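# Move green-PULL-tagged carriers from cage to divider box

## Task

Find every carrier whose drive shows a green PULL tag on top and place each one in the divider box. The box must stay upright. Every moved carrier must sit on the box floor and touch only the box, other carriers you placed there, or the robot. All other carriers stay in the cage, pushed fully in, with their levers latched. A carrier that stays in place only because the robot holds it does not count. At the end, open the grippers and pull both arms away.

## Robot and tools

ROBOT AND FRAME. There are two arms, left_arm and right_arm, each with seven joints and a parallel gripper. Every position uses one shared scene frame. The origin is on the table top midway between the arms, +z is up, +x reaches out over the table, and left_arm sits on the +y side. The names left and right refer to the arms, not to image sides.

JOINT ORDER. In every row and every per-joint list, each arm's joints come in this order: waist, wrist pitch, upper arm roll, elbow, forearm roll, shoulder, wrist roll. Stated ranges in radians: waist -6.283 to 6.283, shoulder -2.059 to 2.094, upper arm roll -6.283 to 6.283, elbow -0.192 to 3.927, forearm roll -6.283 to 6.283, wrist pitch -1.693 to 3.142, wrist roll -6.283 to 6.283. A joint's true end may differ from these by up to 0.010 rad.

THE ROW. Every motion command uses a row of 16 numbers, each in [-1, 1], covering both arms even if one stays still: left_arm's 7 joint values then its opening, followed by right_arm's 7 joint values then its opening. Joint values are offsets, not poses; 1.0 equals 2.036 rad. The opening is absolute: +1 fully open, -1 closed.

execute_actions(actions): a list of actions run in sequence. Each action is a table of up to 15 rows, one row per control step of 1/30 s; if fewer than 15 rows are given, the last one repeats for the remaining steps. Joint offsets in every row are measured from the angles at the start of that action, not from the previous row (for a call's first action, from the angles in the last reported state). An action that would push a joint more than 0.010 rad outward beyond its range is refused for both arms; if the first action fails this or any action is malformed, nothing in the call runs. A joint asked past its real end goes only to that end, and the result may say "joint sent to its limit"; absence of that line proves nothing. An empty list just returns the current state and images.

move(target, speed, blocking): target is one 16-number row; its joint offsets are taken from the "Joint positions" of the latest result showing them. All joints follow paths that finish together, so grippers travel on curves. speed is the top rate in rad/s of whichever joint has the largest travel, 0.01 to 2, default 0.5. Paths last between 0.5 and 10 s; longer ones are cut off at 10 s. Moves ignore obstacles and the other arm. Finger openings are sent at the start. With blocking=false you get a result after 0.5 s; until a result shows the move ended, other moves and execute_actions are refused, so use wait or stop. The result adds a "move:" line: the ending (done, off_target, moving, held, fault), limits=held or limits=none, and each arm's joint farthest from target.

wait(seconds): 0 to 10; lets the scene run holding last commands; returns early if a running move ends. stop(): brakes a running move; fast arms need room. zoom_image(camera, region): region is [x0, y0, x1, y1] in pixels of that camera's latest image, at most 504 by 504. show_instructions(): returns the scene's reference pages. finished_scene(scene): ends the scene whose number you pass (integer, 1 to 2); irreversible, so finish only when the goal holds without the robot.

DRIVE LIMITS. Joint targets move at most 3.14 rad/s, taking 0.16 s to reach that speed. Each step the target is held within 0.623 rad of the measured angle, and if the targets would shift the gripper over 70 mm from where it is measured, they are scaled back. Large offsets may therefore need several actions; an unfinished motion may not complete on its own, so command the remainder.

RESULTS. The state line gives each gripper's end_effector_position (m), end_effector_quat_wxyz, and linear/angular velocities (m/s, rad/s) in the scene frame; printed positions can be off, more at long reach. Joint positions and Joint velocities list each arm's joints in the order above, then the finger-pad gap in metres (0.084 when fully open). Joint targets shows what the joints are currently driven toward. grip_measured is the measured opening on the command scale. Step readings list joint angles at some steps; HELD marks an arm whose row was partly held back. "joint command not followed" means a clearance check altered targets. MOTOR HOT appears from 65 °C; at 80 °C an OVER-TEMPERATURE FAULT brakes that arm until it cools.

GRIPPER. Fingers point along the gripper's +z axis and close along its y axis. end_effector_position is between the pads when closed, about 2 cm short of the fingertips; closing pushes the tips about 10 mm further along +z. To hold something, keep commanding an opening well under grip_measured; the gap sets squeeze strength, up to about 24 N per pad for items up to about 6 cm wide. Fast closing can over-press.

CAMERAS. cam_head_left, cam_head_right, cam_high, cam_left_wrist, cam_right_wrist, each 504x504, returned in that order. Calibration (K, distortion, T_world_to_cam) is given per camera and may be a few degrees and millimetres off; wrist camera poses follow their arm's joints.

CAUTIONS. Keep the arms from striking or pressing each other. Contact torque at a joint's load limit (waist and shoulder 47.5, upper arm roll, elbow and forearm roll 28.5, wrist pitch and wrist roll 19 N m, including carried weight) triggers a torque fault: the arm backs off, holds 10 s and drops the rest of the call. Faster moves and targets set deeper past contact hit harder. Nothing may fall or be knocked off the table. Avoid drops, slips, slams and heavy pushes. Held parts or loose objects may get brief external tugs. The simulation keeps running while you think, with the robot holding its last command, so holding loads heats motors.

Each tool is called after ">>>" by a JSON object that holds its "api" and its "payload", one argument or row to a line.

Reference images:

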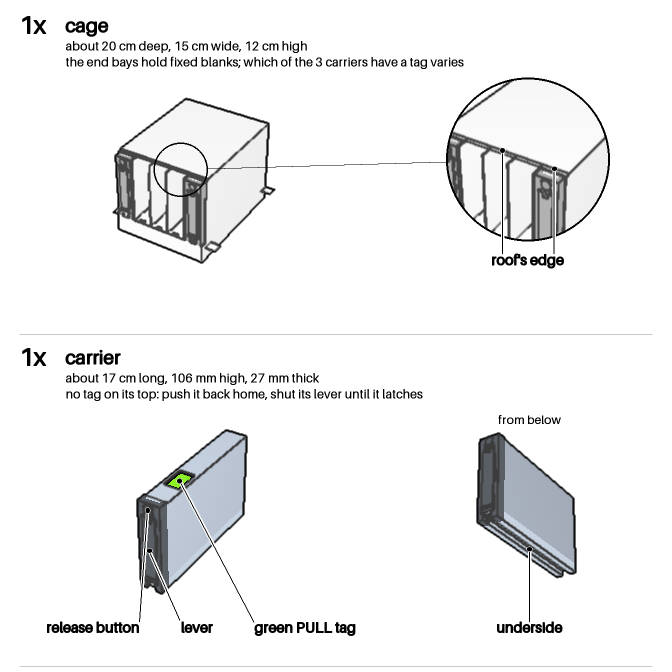

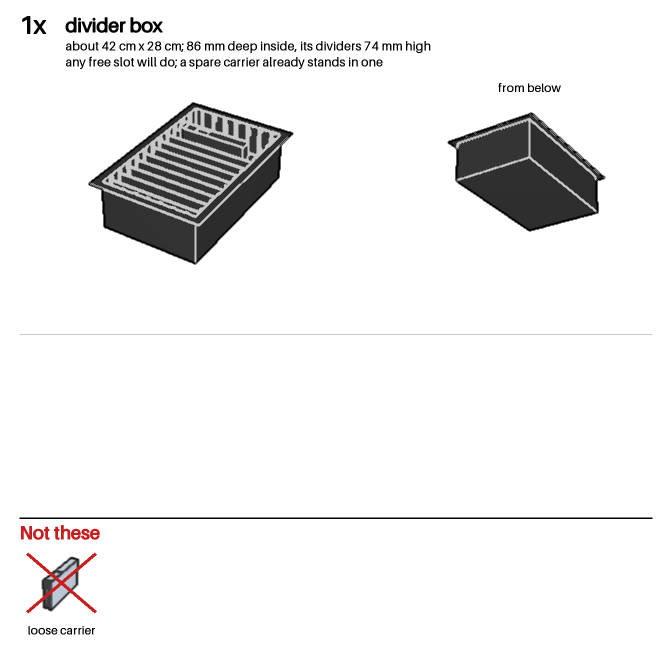

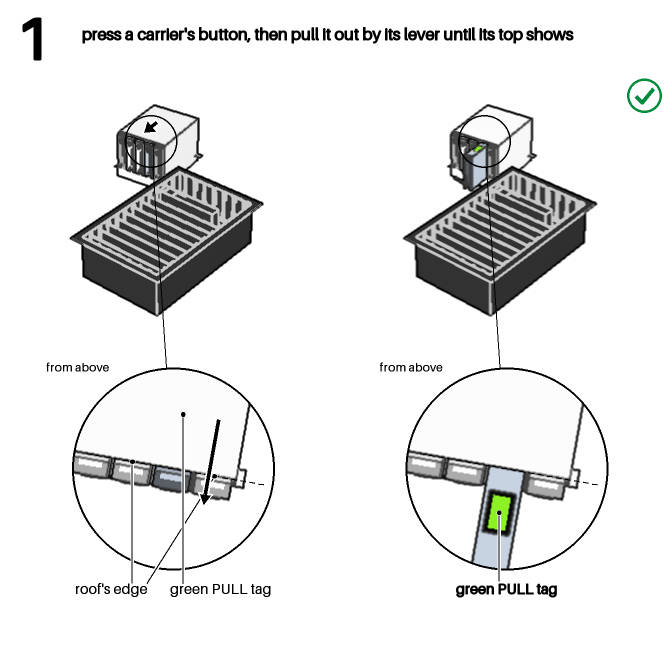

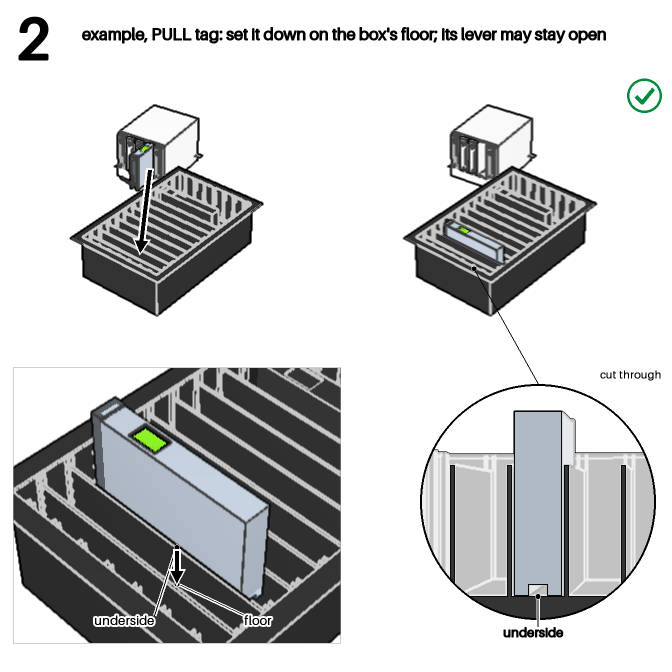

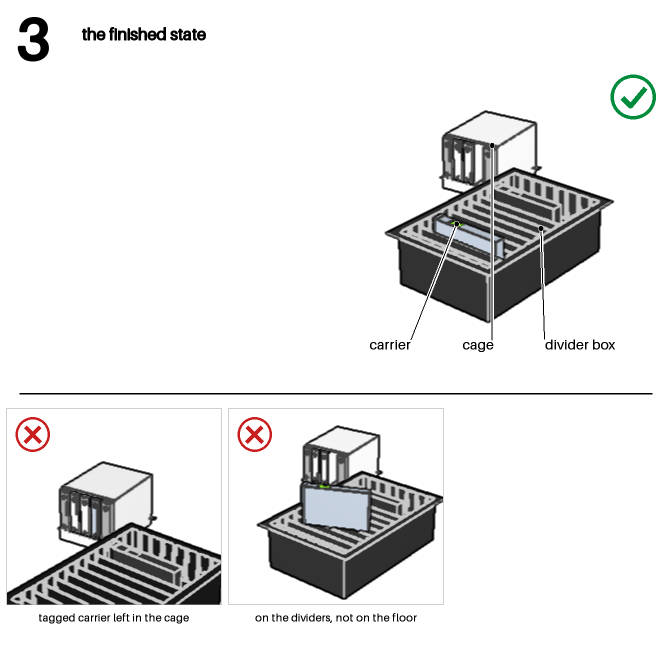

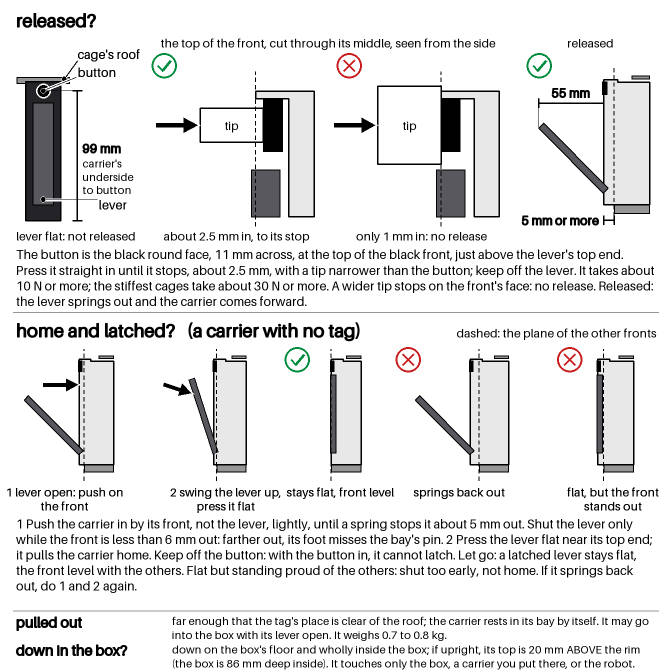

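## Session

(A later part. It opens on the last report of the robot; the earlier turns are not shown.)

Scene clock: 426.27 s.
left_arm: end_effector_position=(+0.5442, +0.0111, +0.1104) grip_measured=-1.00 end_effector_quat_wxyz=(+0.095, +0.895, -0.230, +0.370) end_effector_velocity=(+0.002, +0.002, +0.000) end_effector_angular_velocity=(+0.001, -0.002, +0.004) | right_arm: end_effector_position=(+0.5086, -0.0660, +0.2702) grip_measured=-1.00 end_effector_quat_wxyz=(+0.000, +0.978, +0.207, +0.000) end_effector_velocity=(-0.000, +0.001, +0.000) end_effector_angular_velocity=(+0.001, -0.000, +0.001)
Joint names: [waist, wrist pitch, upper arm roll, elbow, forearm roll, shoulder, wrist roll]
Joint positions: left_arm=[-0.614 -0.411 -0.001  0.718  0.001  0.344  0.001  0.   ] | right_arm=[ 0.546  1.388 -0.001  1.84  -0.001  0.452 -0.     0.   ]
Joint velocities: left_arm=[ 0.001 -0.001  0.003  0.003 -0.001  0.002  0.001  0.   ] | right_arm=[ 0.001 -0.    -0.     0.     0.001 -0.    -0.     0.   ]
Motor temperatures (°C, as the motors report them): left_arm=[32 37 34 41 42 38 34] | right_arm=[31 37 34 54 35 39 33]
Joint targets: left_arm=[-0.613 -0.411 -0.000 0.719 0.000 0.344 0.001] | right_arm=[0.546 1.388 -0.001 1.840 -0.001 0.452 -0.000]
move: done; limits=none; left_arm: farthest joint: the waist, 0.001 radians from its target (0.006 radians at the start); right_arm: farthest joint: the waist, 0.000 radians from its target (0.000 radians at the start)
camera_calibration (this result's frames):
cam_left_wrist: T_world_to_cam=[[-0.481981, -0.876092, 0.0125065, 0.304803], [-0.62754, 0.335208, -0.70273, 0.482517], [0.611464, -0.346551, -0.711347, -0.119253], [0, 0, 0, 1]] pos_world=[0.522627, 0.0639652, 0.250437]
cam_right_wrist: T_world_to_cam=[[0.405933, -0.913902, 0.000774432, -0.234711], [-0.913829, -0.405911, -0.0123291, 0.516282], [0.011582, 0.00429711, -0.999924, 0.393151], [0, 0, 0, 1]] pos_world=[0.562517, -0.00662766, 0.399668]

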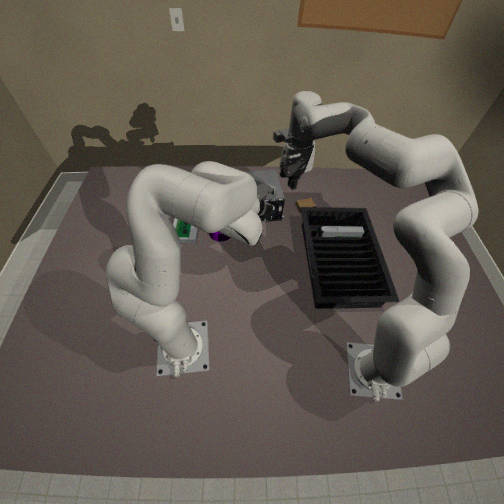

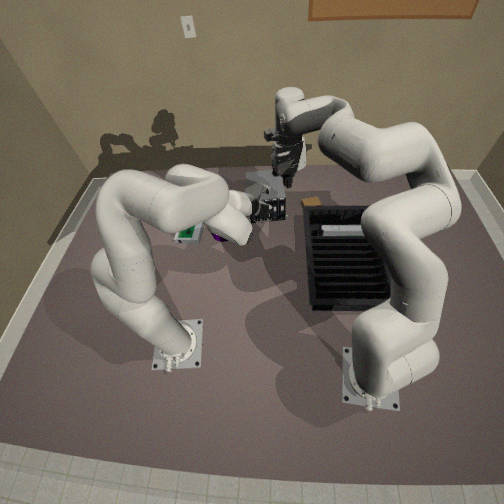

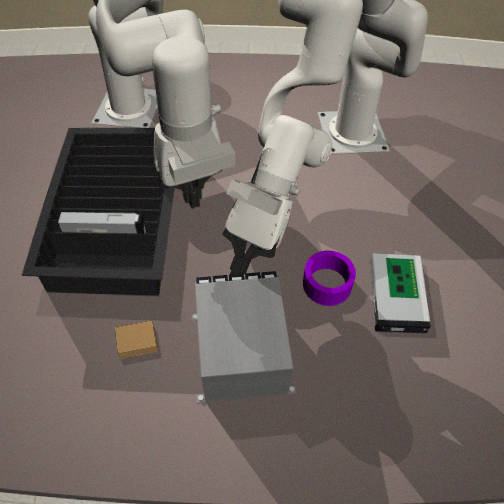

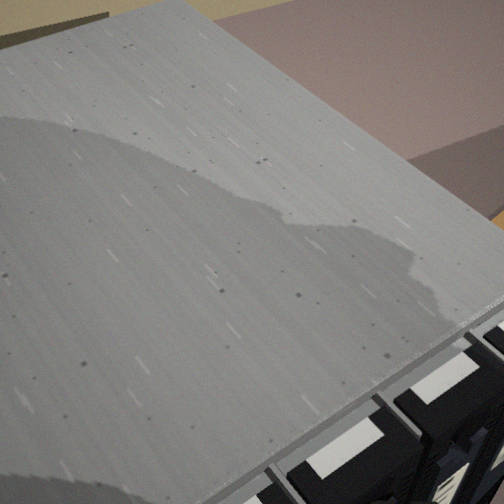

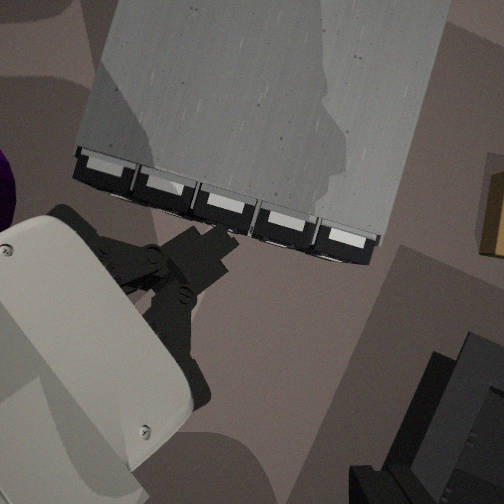

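>>> {"api": "move", "payload": {
  "target": [0.00199,0.00335,0,0.00562,0,0.00226,0,-1, 0,0,0,0,0,0,0,-1],
  "speed": 0.02
}}

>>> {"api": "zoom_image", "payload": {
  "camera": "cam_right_wrist",
  "region": [150, 160, 300, 310]
}}

Scene clock: 432.87 s.
left_arm: end_effector_position=(+0.5478, +0.0114, +0.1109) grip_measured=-1.00 end_effector_quat_wxyz=(+0.094, +0.895, -0.228, +0.370) end_effector_velocity=(+0.002, +0.003, -0.001) end_effector_angular_velocity=(+0.002, +0.002, +0.006) | right_arm: end_effector_position=(+0.5086, -0.0660, +0.2702) grip_measured=-1.00 end_effector_quat_wxyz=(+0.000, +0.978, +0.207, +0.000) end_effector_velocity=(+0.000, +0.000, -0.000) end_effector_angular_velocity=(-0.000, -0.001, +0.001)
Joint names: [waist, wrist pitch, upper arm roll, elbow, forearm roll, shoulder, wrist roll]
Joint positions: left_arm=[-0.61  -0.404 -0.002  0.729  0.001  0.348  0.001  0.   ] | right_arm=[ 0.546  1.388 -0.001  1.84  -0.001  0.452 -0.     0.   ]
Joint velocities: left_arm=[ 0.002  0.003  0.004  0.002 -0.001  0.001 -0.001  0.   ] | right_arm=[ 0.001 -0.002  0.    -0.001 -0.001  0.    -0.     0.   ]
Motor temperatures (°C, as the motors report them): left_arm=[32 38 34 43 42 38 34] | right_arm=[31 37 34 54 35 39 33]
Joint targets: left_arm=[-0.610 -0.404 -0.001 0.729 0.001 0.348 0.001] | right_arm=[0.546 1.388 -0.001 1.840 -0.001 0.452 -0.000]
move: done; limits=none; left_arm: farthest joint: the upper arm roll, 0.001 radians from its target (0.001 radians at the start); right_arm: farthest joint: the waist, 0.000 radians from its target (0.000 radians at the start)
camera_calibration (this result's frames):
cam_left_wrist: T_world_to_cam=[[-0.478906, -0.877776, 0.0125689, 0.305174], [-0.628899, 0.333061, -0.702536, 0.485811], [0.612483, -0.344353, -0.711537, -0.121505], [0, 0, 0, 1]] pos_world=[0.526095, 0.064229, 0.251009]
cam_right_wrist: T_world_to_cam=[[0.405933, -0.913902, 0.000774467, -0.234711], [-0.913829, -0.405911, -0.0123291, 0.516282], [0.011582, 0.00429706, -0.999924, 0.393151], [0, 0, 0, 1]] pos_world=[0.562517, -0.00662771, 0.399668]

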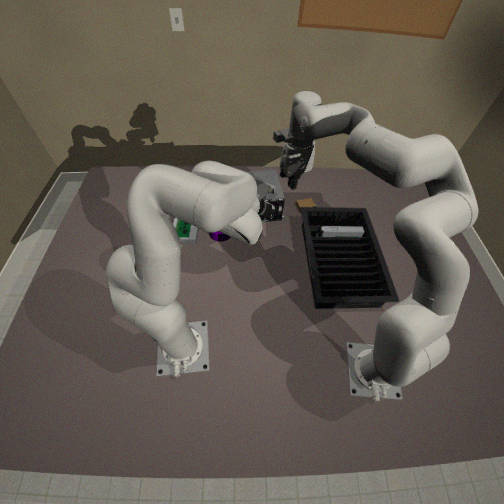

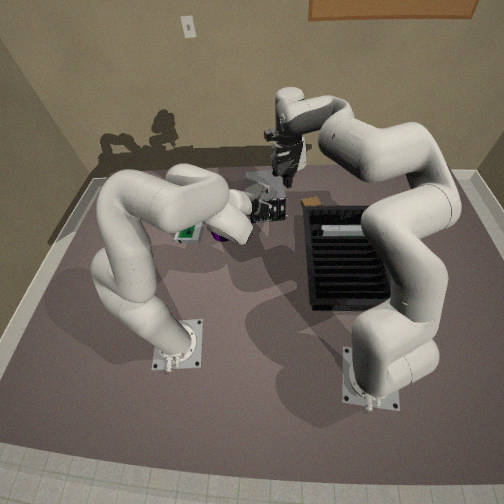

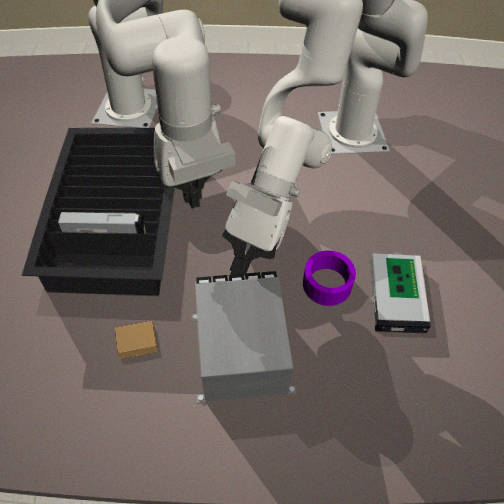

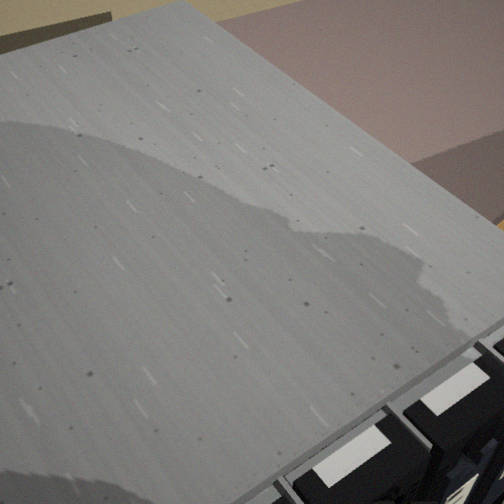

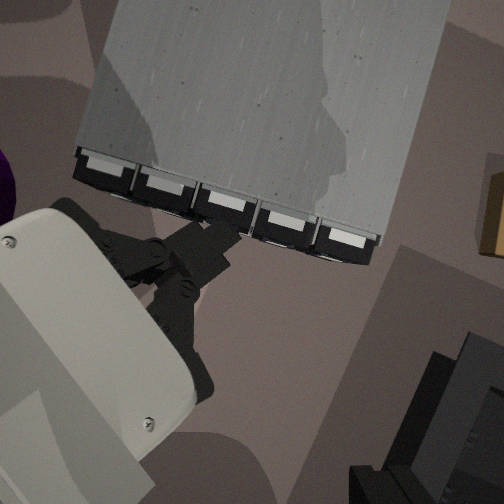

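Region (150, 160, 300, 310) of cam_right_wrist's 504x504 image, scaled by 3.360, with more detail than that image has.

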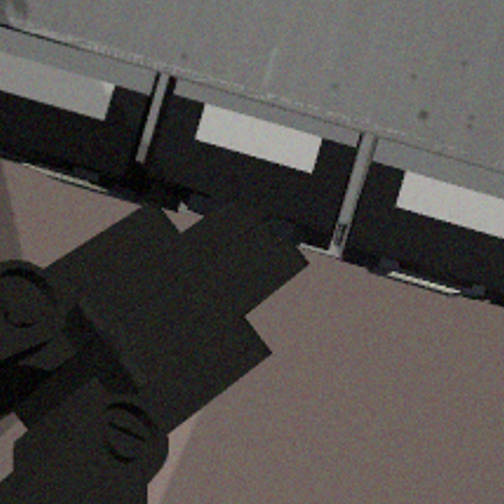

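>>> {"api": "zoom_image", "payload": {
  "camera": "cam_high",
  "region": [190, 230, 290, 300]
}}

>>> {"api": "zoom_image", "payload": {
  "camera": "cam_head_right",
  "region": [230, 180, 310, 240]
}}

Region (190, 230, 290, 300) of cam_high's 504x504 image, scaled by 5.040, with more detail than that image has; it fills the top 353 rows of this view, and the rest is white.

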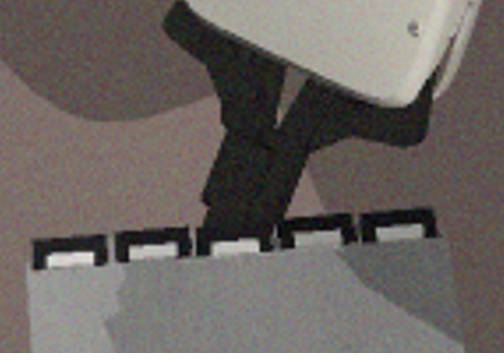

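Region (230, 180, 310, 240) of cam_head_right's 504x504 image, scaled by 6.300, with more detail than that image has; it fills the top 378 rows of this view, and the rest is white.

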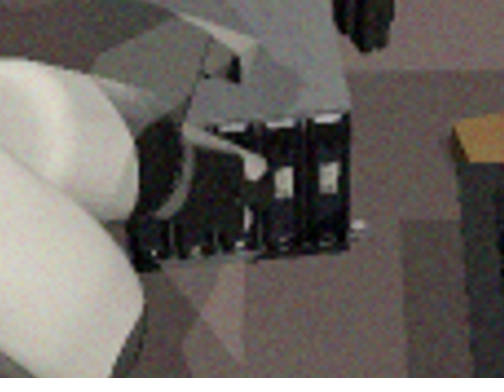

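>>> {"api": "move", "payload": {
  "target": [-0.00298,-0.00356,0,-0.00858,0,-0.00502,0,-1, 0,0,0,0,0,0,0,-1],
  "speed": 0.05
}}

>>> {"api": "zoom_image", "payload": {
  "camera": "cam_right_wrist",
  "region": [150, 160, 300, 310]
}}

Scene clock: 440.67 s.
left_arm: end_effector_position=(+0.5426, +0.0111, +0.1114) grip_measured=-1.00 end_effector_quat_wxyz=(+0.095, +0.895, -0.230, +0.371) end_effector_velocity=(-0.001, -0.001, +0.000) end_effector_angular_velocity=(-0.000, -0.000, -0.002) | right_arm: end_effector_position=(+0.5086, -0.0660, +0.2702) grip_measured=-1.00 end_effector_quat_wxyz=(+0.000, +0.978, +0.207, +0.000) end_effector_velocity=(+0.000, +0.000, +0.000) end_effector_angular_velocity=(-0.001, -0.002, +0.001)
Joint names: [waist, wrist pitch, upper arm roll, elbow, forearm roll, shoulder, wrist roll]
Joint positions: left_arm=[-0.616 -0.411 -0.001  0.712  0.     0.338  0.001  0.   ] | right_arm=[ 0.546  1.388 -0.001  1.84  -0.001  0.452 -0.     0.   ]
Joint velocities: left_arm=[-0.001 -0.001 -0.001 -0.001  0.    -0.    -0.     0.   ] | right_arm=[ 0.002  0.    -0.     0.001 -0.002  0.     0.     0.   ]
Motor temperatures (°C, as the motors report them): left_arm=[32 38 35 45 42 39 34] | right_arm=[31 37 34 54 35 39 33]
Joint targets: left_arm=[-0.616 -0.411 -0.002 0.711 0.001 0.338 0.001] | right_arm=[0.546 1.388 -0.001 1.840 -0.001 0.452 -0.000]
move: done; limits=none; left_arm: farthest joint: the upper arm roll, 0.001 radians from its target (0.001 radians at the start); right_arm: farthest joint: the waist, 0.000 radians from its target (0.000 radians at the start)
camera_calibration (this result's frames):
cam_left_wrist: T_world_to_cam=[[-0.483009, -0.875527, 0.0123964, 0.30465], [-0.626675, 0.335766, -0.703236, 0.481803], [0.61154, -0.347438, -0.710849, -0.117612], [0, 0, 0, 1]] pos_world=[0.521007, 0.0640941, 0.25144]
cam_right_wrist: T_world_to_cam=[[0.405933, -0.913903, 0.000774478, -0.234711], [-0.913829, -0.405911, -0.0123289, 0.516282], [0.0115818, 0.00429697, -0.999924, 0.393151], [0, 0, 0, 1]] pos_world=[0.562517, -0.0066278, 0.399668]

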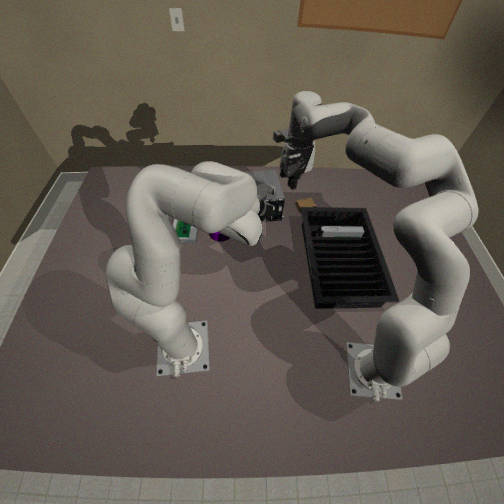

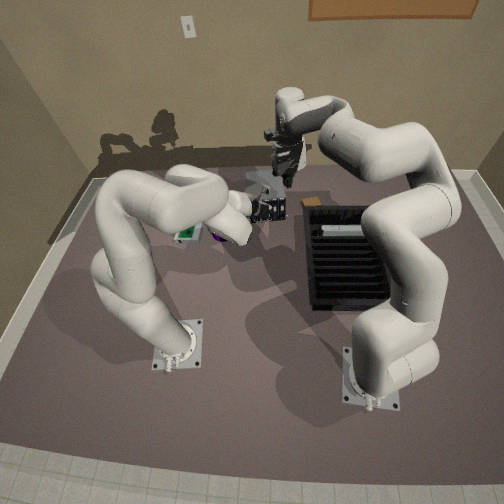

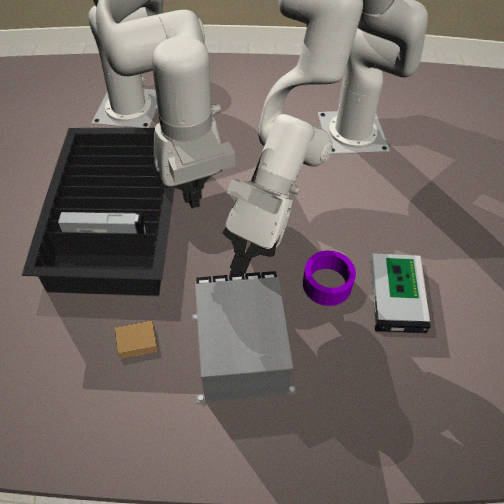

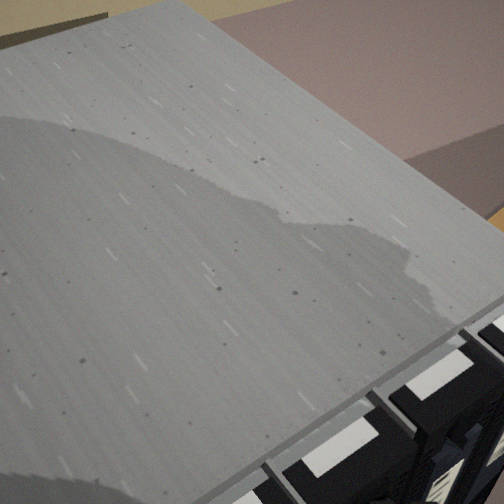

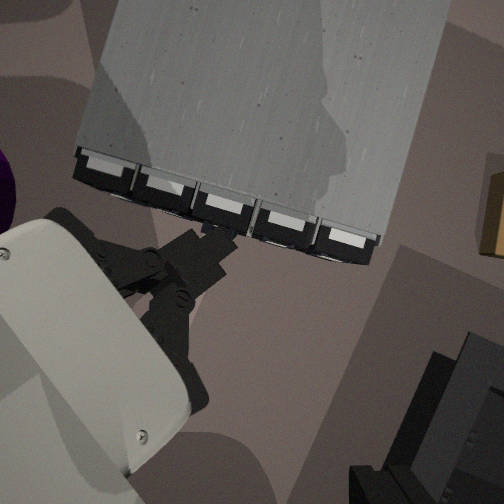

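Region (150, 160, 300, 310) of cam_right_wrist's 504x504 image, scaled by 3.360, with more detail than that image has.

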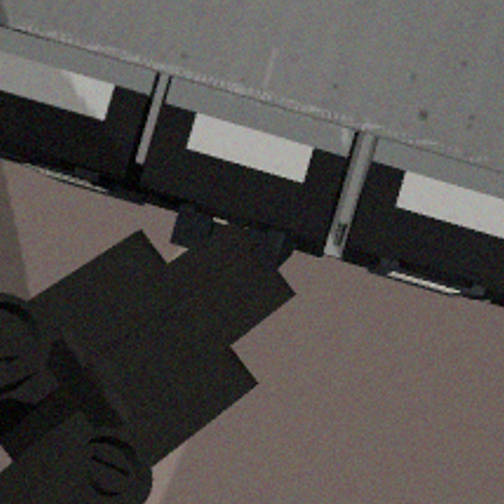

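>>> {"api": "move", "payload": {
  "target": [-0.0114,0.0126,0,-0.0369,0,-0.0500,0,-1, 0,0,0,0,0,0,0,-1],
  "speed": 0.15
}}

Scene clock: 484.63 s.
left_arm: end_effector_position=(+0.5194, +0.0093, +0.1304) grip_measured=-1.00 end_effector_quat_wxyz=(+0.100, +0.892, -0.241, +0.370) end_effector_velocity=(-0.001, -0.001, +0.001) end_effector_angular_velocity=(-0.001, +0.000, -0.001) | right_arm: end_effector_position=(+0.5086, -0.0660, +0.2702) grip_measured=-1.00 end_effector_quat_wxyz=(+0.000, +0.978, +0.207, +0.000) end_effector_velocity=(-0.000, +0.000, -0.000) end_effector_angular_velocity=(-0.000, +0.001, +0.002)
Joint names: [waist, wrist pitch, upper arm roll, elbow, forearm roll, shoulder, wrist roll]
Joint positions: left_arm=[-0.639 -0.386 -0.001  0.637  0.     0.237  0.001  0.   ] | right_arm=[ 0.546  1.388 -0.001  1.84  -0.001  0.452 -0.     0.   ]
Joint velocities: left_arm=[-0.     0.001 -0.001 -0.002  0.    -0.003 -0.001  0.   ] | right_arm=[-0.     0.001  0.001 -0.    -0.     0.    -0.001  0.   ]
Motor temperatures (°C, as the motors report them): left_arm=[32 38 34 43 42 39 34] | right_arm=[31 37 34 55 35 40 33]
Joint targets: left_arm=[-0.639 -0.386 -0.001 0.637 0.000 0.236 0.001] | right_arm=[0.546 1.388 -0.001 1.840 -0.001 0.452 -0.000]
move: done; limits=none; left_arm: farthest joint: the waist, 0.000 radians from its target (0.023 radians at the start); right_arm: farthest joint: the waist, 0.000 radians from its target (0.000 radians at the start)
camera_calibration (this result's frames):
cam_left_wrist: T_world_to_cam=[[-0.50305, -0.86417, 0.0123026, 0.301916], [-0.618223, 0.34986, -0.703846, 0.476863], [0.603938, -0.361675, -0.710247, -0.0865706], [0, 0, 0, 1]] pos_world=[0.49897, 0.0627607, 0.270437]
cam_right_wrist: T_world_to_cam=[[0.405933, -0.913903, 0.000774606, -0.234711], [-0.91383, -0.405911, -0.0123291, 0.516282], [0.011582, 0.00429692, -0.999924, 0.393151], [0, 0, 0, 1]] pos_world=[0.562517, -0.00662799, 0.399668]

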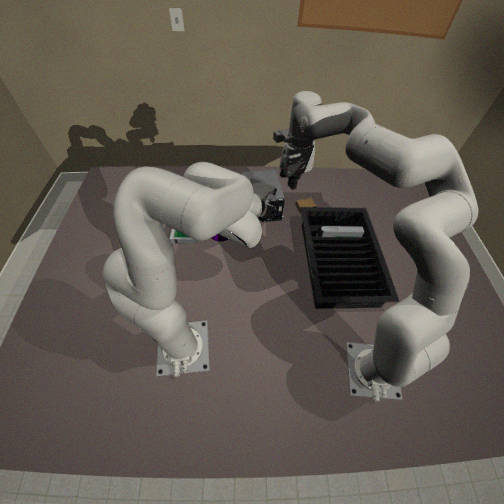

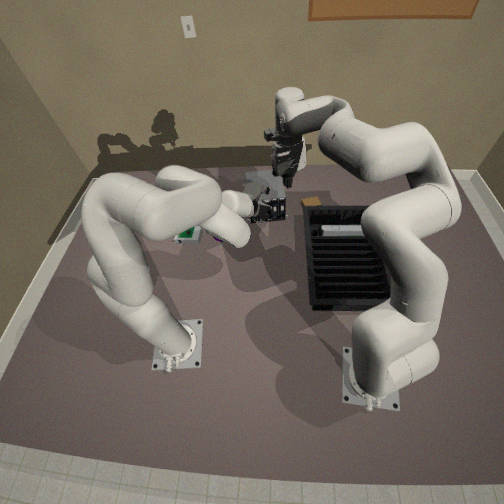

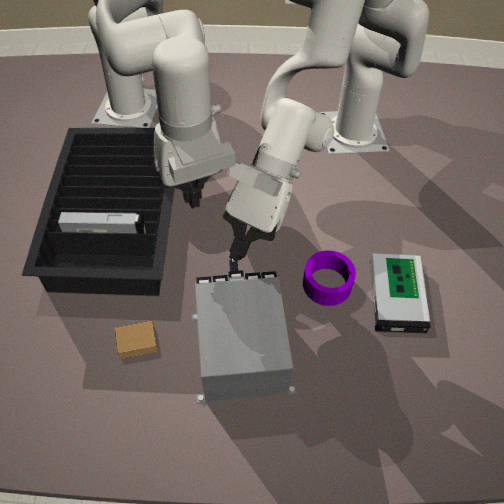

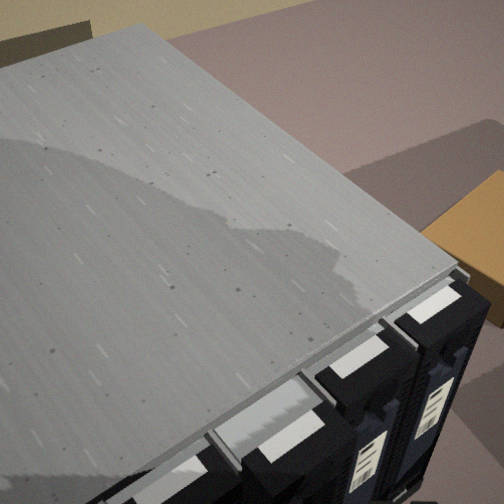

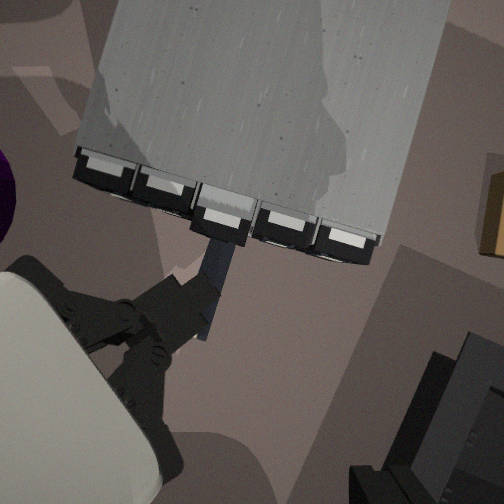

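>>> {"api": "move", "payload": {
  "target": [0.03016,-0.02863,0,0.0009,0,0.02952,0,-1, 0,0,0,0,0,0,0,-1],
  "speed": 0.15
}}

>>> {"api": "zoom_image", "payload": {
  "camera": "cam_right_wrist",
  "region": [90, 140, 240, 290]
}}

Scene clock: 490.40 s.
left_arm: end_effector_position=(+0.5349, +0.0393, +0.1115) grip_measured=-1.00 end_effector_quat_wxyz=(+0.088, +0.899, -0.213, +0.373) end_effector_velocity=(+0.001, +0.002, -0.001) end_effector_angular_velocity=(+0.000, +0.000, +0.004) | right_arm: end_effector_position=(+0.5086, -0.0660, +0.2702) grip_measured=-1.00 end_effector_quat_wxyz=(+0.000, +0.978, +0.207, +0.000) end_effector_velocity=(+0.000, -0.000, +0.000) end_effector_angular_velocity=(-0.001, -0.001, +0.001)
Joint names: [waist, wrist pitch, upper arm roll, elbow, forearm roll, shoulder, wrist roll]
Joint positions: left_arm=[-0.578 -0.444 -0.001  0.639  0.     0.296  0.001  0.   ] | right_arm=[ 0.546  1.388 -0.001  1.84  -0.001  0.452 -0.     0.   ]
Joint velocities: left_arm=[ 0.003 -0.003  0.001 -0.    -0.     0.003  0.     0.   ] | right_arm=[-0.     0.     0.     0.001 -0.001 -0.    -0.001  0.   ]
Motor temperatures (°C, as the motors report them): left_arm=[32 38 34 43 42 38 34] | right_arm=[31 37 34 55 35 40 33]
Joint targets: left_arm=[-0.577 -0.444 -0.001 0.639 0.000 0.297 0.001] | right_arm=[0.546 1.388 -0.001 1.840 -0.001 0.452 -0.000]
move: done; limits=none; left_arm: farthest joint: the shoulder, 0.001 radians from its target (0.061 radians at the start); right_arm: farthest joint: the waist, 0.000 radians from its target (0.000 radians at the start)
camera_calibration (this result's frames):
cam_left_wrist: T_world_to_cam=[[-0.449647, -0.89312, 0.012409, 0.30844], [-0.638169, 0.311508, -0.704062, 0.474779], [0.624946, -0.324498, -0.71003, -0.111177], [0, 0, 0, 1]] pos_world=[0.511158, 0.0915, 0.251507]
cam_right_wrist: T_world_to_cam=[[0.405933, -0.913903, 0.000774466, -0.234711], [-0.91383, -0.405911, -0.0123292, 0.516282], [0.011582, 0.00429708, -0.999924, 0.393151], [0, 0, 0, 1]] pos_world=[0.562517, -0.0066279, 0.399668]

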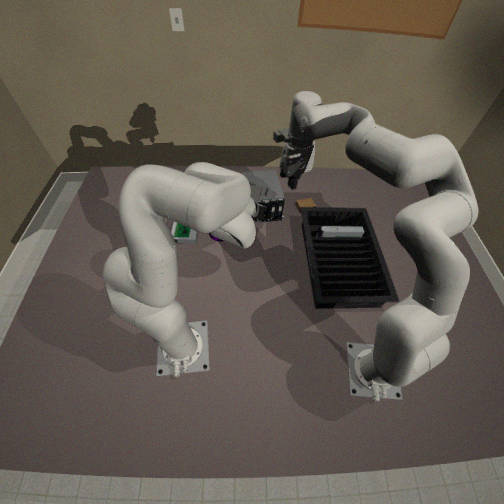

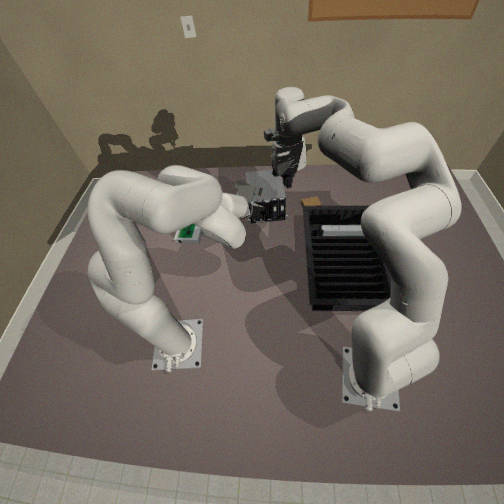

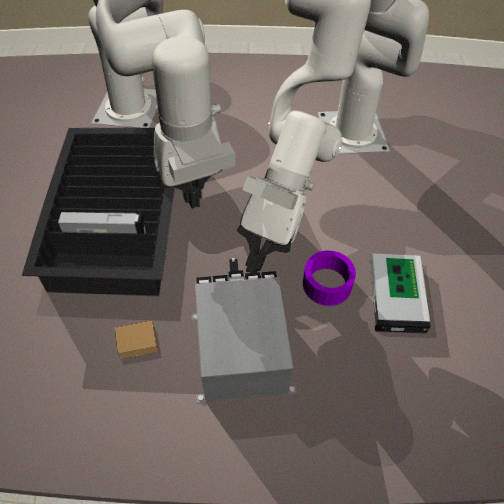

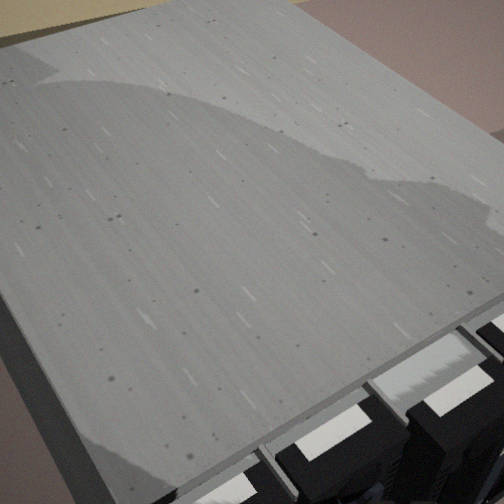

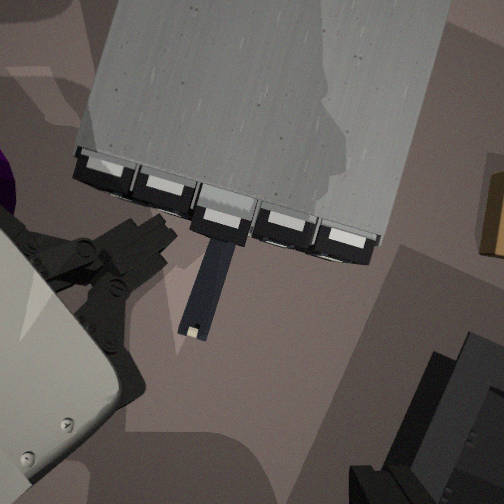

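Region (90, 140, 240, 290) of cam_right_wrist's 504x504 image, scaled by 3.360, with more detail than that image has.

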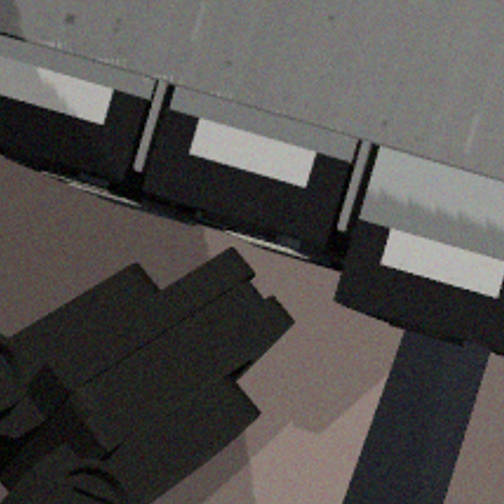

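>>> {"api": "move", "payload": {
  "target": [0.0030,0.00447,0,0.00874,0,0.00417,0,-1, 0,0,0,0,0,0,0,-1],
  "speed": 0.04
}}

>>> {"api": "zoom_image", "payload": {
  "camera": "cam_right_wrist",
  "region": [90, 140, 240, 290]
}}

Scene clock: 509.67 s.
left_arm: end_effector_position=(+0.5398, +0.0395, +0.1113) grip_measured=-1.00 end_effector_quat_wxyz=(+0.087, +0.899, -0.212, +0.372) end_effector_velocity=(+0.002, +0.001, +0.001) end_effector_angular_velocity=(-0.001, -0.002, +0.004) | right_arm: end_effector_position=(+0.5086, -0.0660, +0.2702) grip_measured=-1.00 end_effector_quat_wxyz=(+0.000, +0.978, +0.207, +0.000) end_effector_velocity=(-0.000, -0.001, -0.000) end_effector_angular_velocity=(-0.001, +0.002, -0.000)
Joint names: [waist, wrist pitch, upper arm roll, elbow, forearm roll, shoulder, wrist roll]
Joint positions: left_arm=[-0.572 -0.434 -0.002  0.656  0.001  0.305  0.001  0.   ] | right_arm=[ 0.546  1.388 -0.001  1.84  -0.001  0.452 -0.     0.   ]
Joint velocities: left_arm=[ 0.001  0.001  0.002  0.005 -0.001  0.002 -0.001  0.   ] | right_arm=[-0.     0.001 -0.    -0.     0.    -0.    -0.001  0.   ]
Motor temperatures (°C, as the motors report them): left_arm=[32 38 34 42 42 38 34] | right_arm=[31 37 34 55 35 40 33]
Joint targets: left_arm=[-0.572 -0.435 -0.001 0.657 0.000 0.305 0.001] | right_arm=[0.546 1.388 -0.001 1.840 -0.001 0.452 -0.000]
move: done; limits=none; left_arm: farthest joint: the shoulder, 0.001 radians from its target (0.008 radians at the start); right_arm: farthest joint: the waist, 0.000 radians from its target (0.000 radians at the start)
camera_calibration (this result's frames):
cam_left_wrist: T_world_to_cam=[[-0.445952, -0.894968, 0.0126131, 0.308879], [-0.64072, 0.30936, -0.702691, 0.479071], [0.624983, -0.321448, -0.711384, -0.114346], [0, 0, 0, 1]] pos_world=[0.51616, 0.0914744, 0.251399]
cam_right_wrist: T_world_to_cam=[[0.405933, -0.913903, 0.000774438, -0.234711], [-0.91383, -0.405911, -0.0123289, 0.516282], [0.0115818, 0.00429702, -0.999924, 0.393151], [0, 0, 0, 1]] pos_world=[0.562517, -0.00662786, 0.399668]

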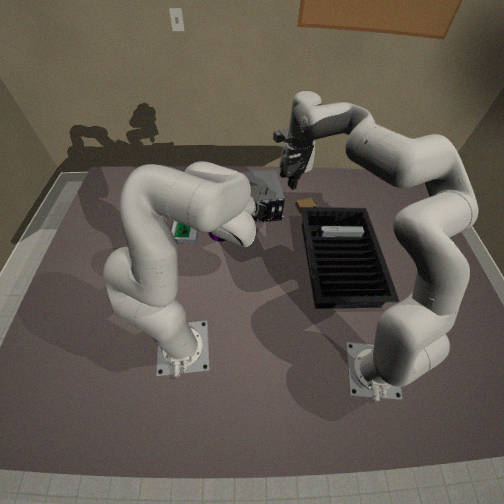

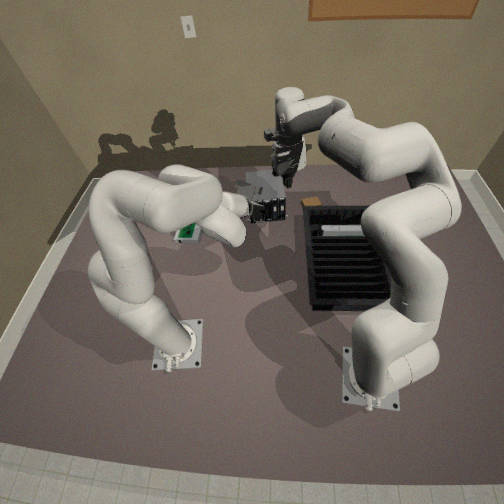

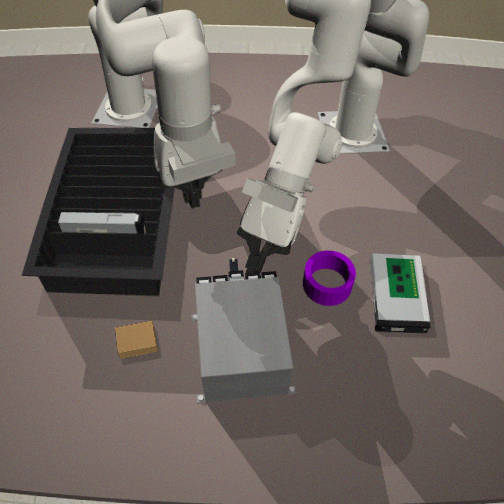

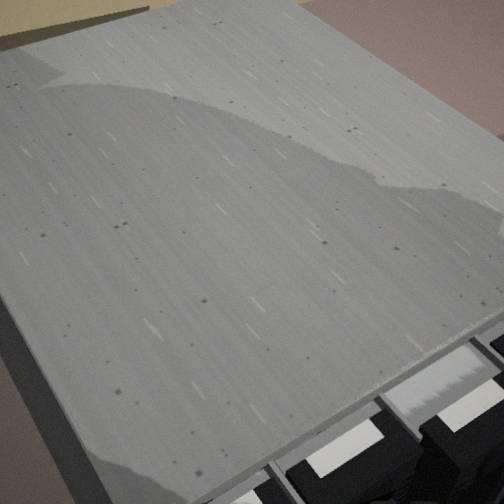

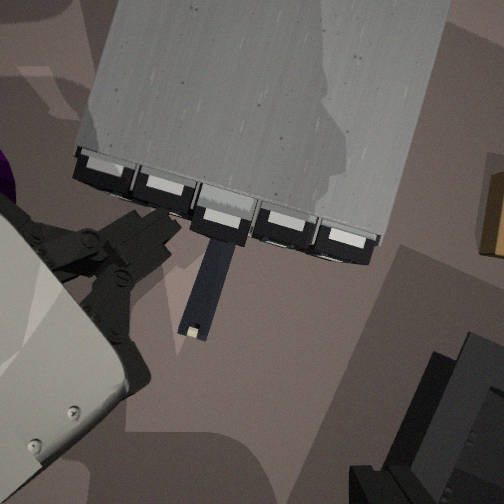

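Region (90, 140, 240, 290) of cam_right_wrist's 504x504 image, scaled by 3.360, with more detail than that image has.

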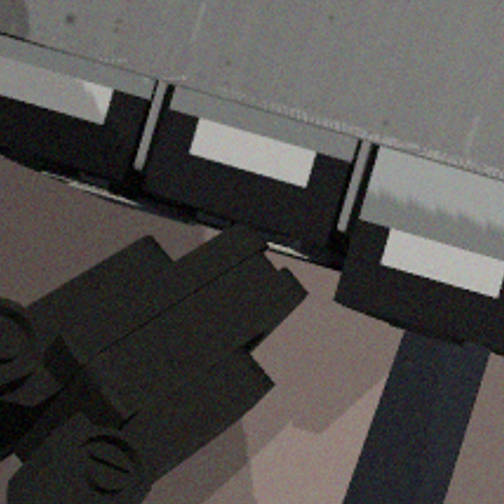

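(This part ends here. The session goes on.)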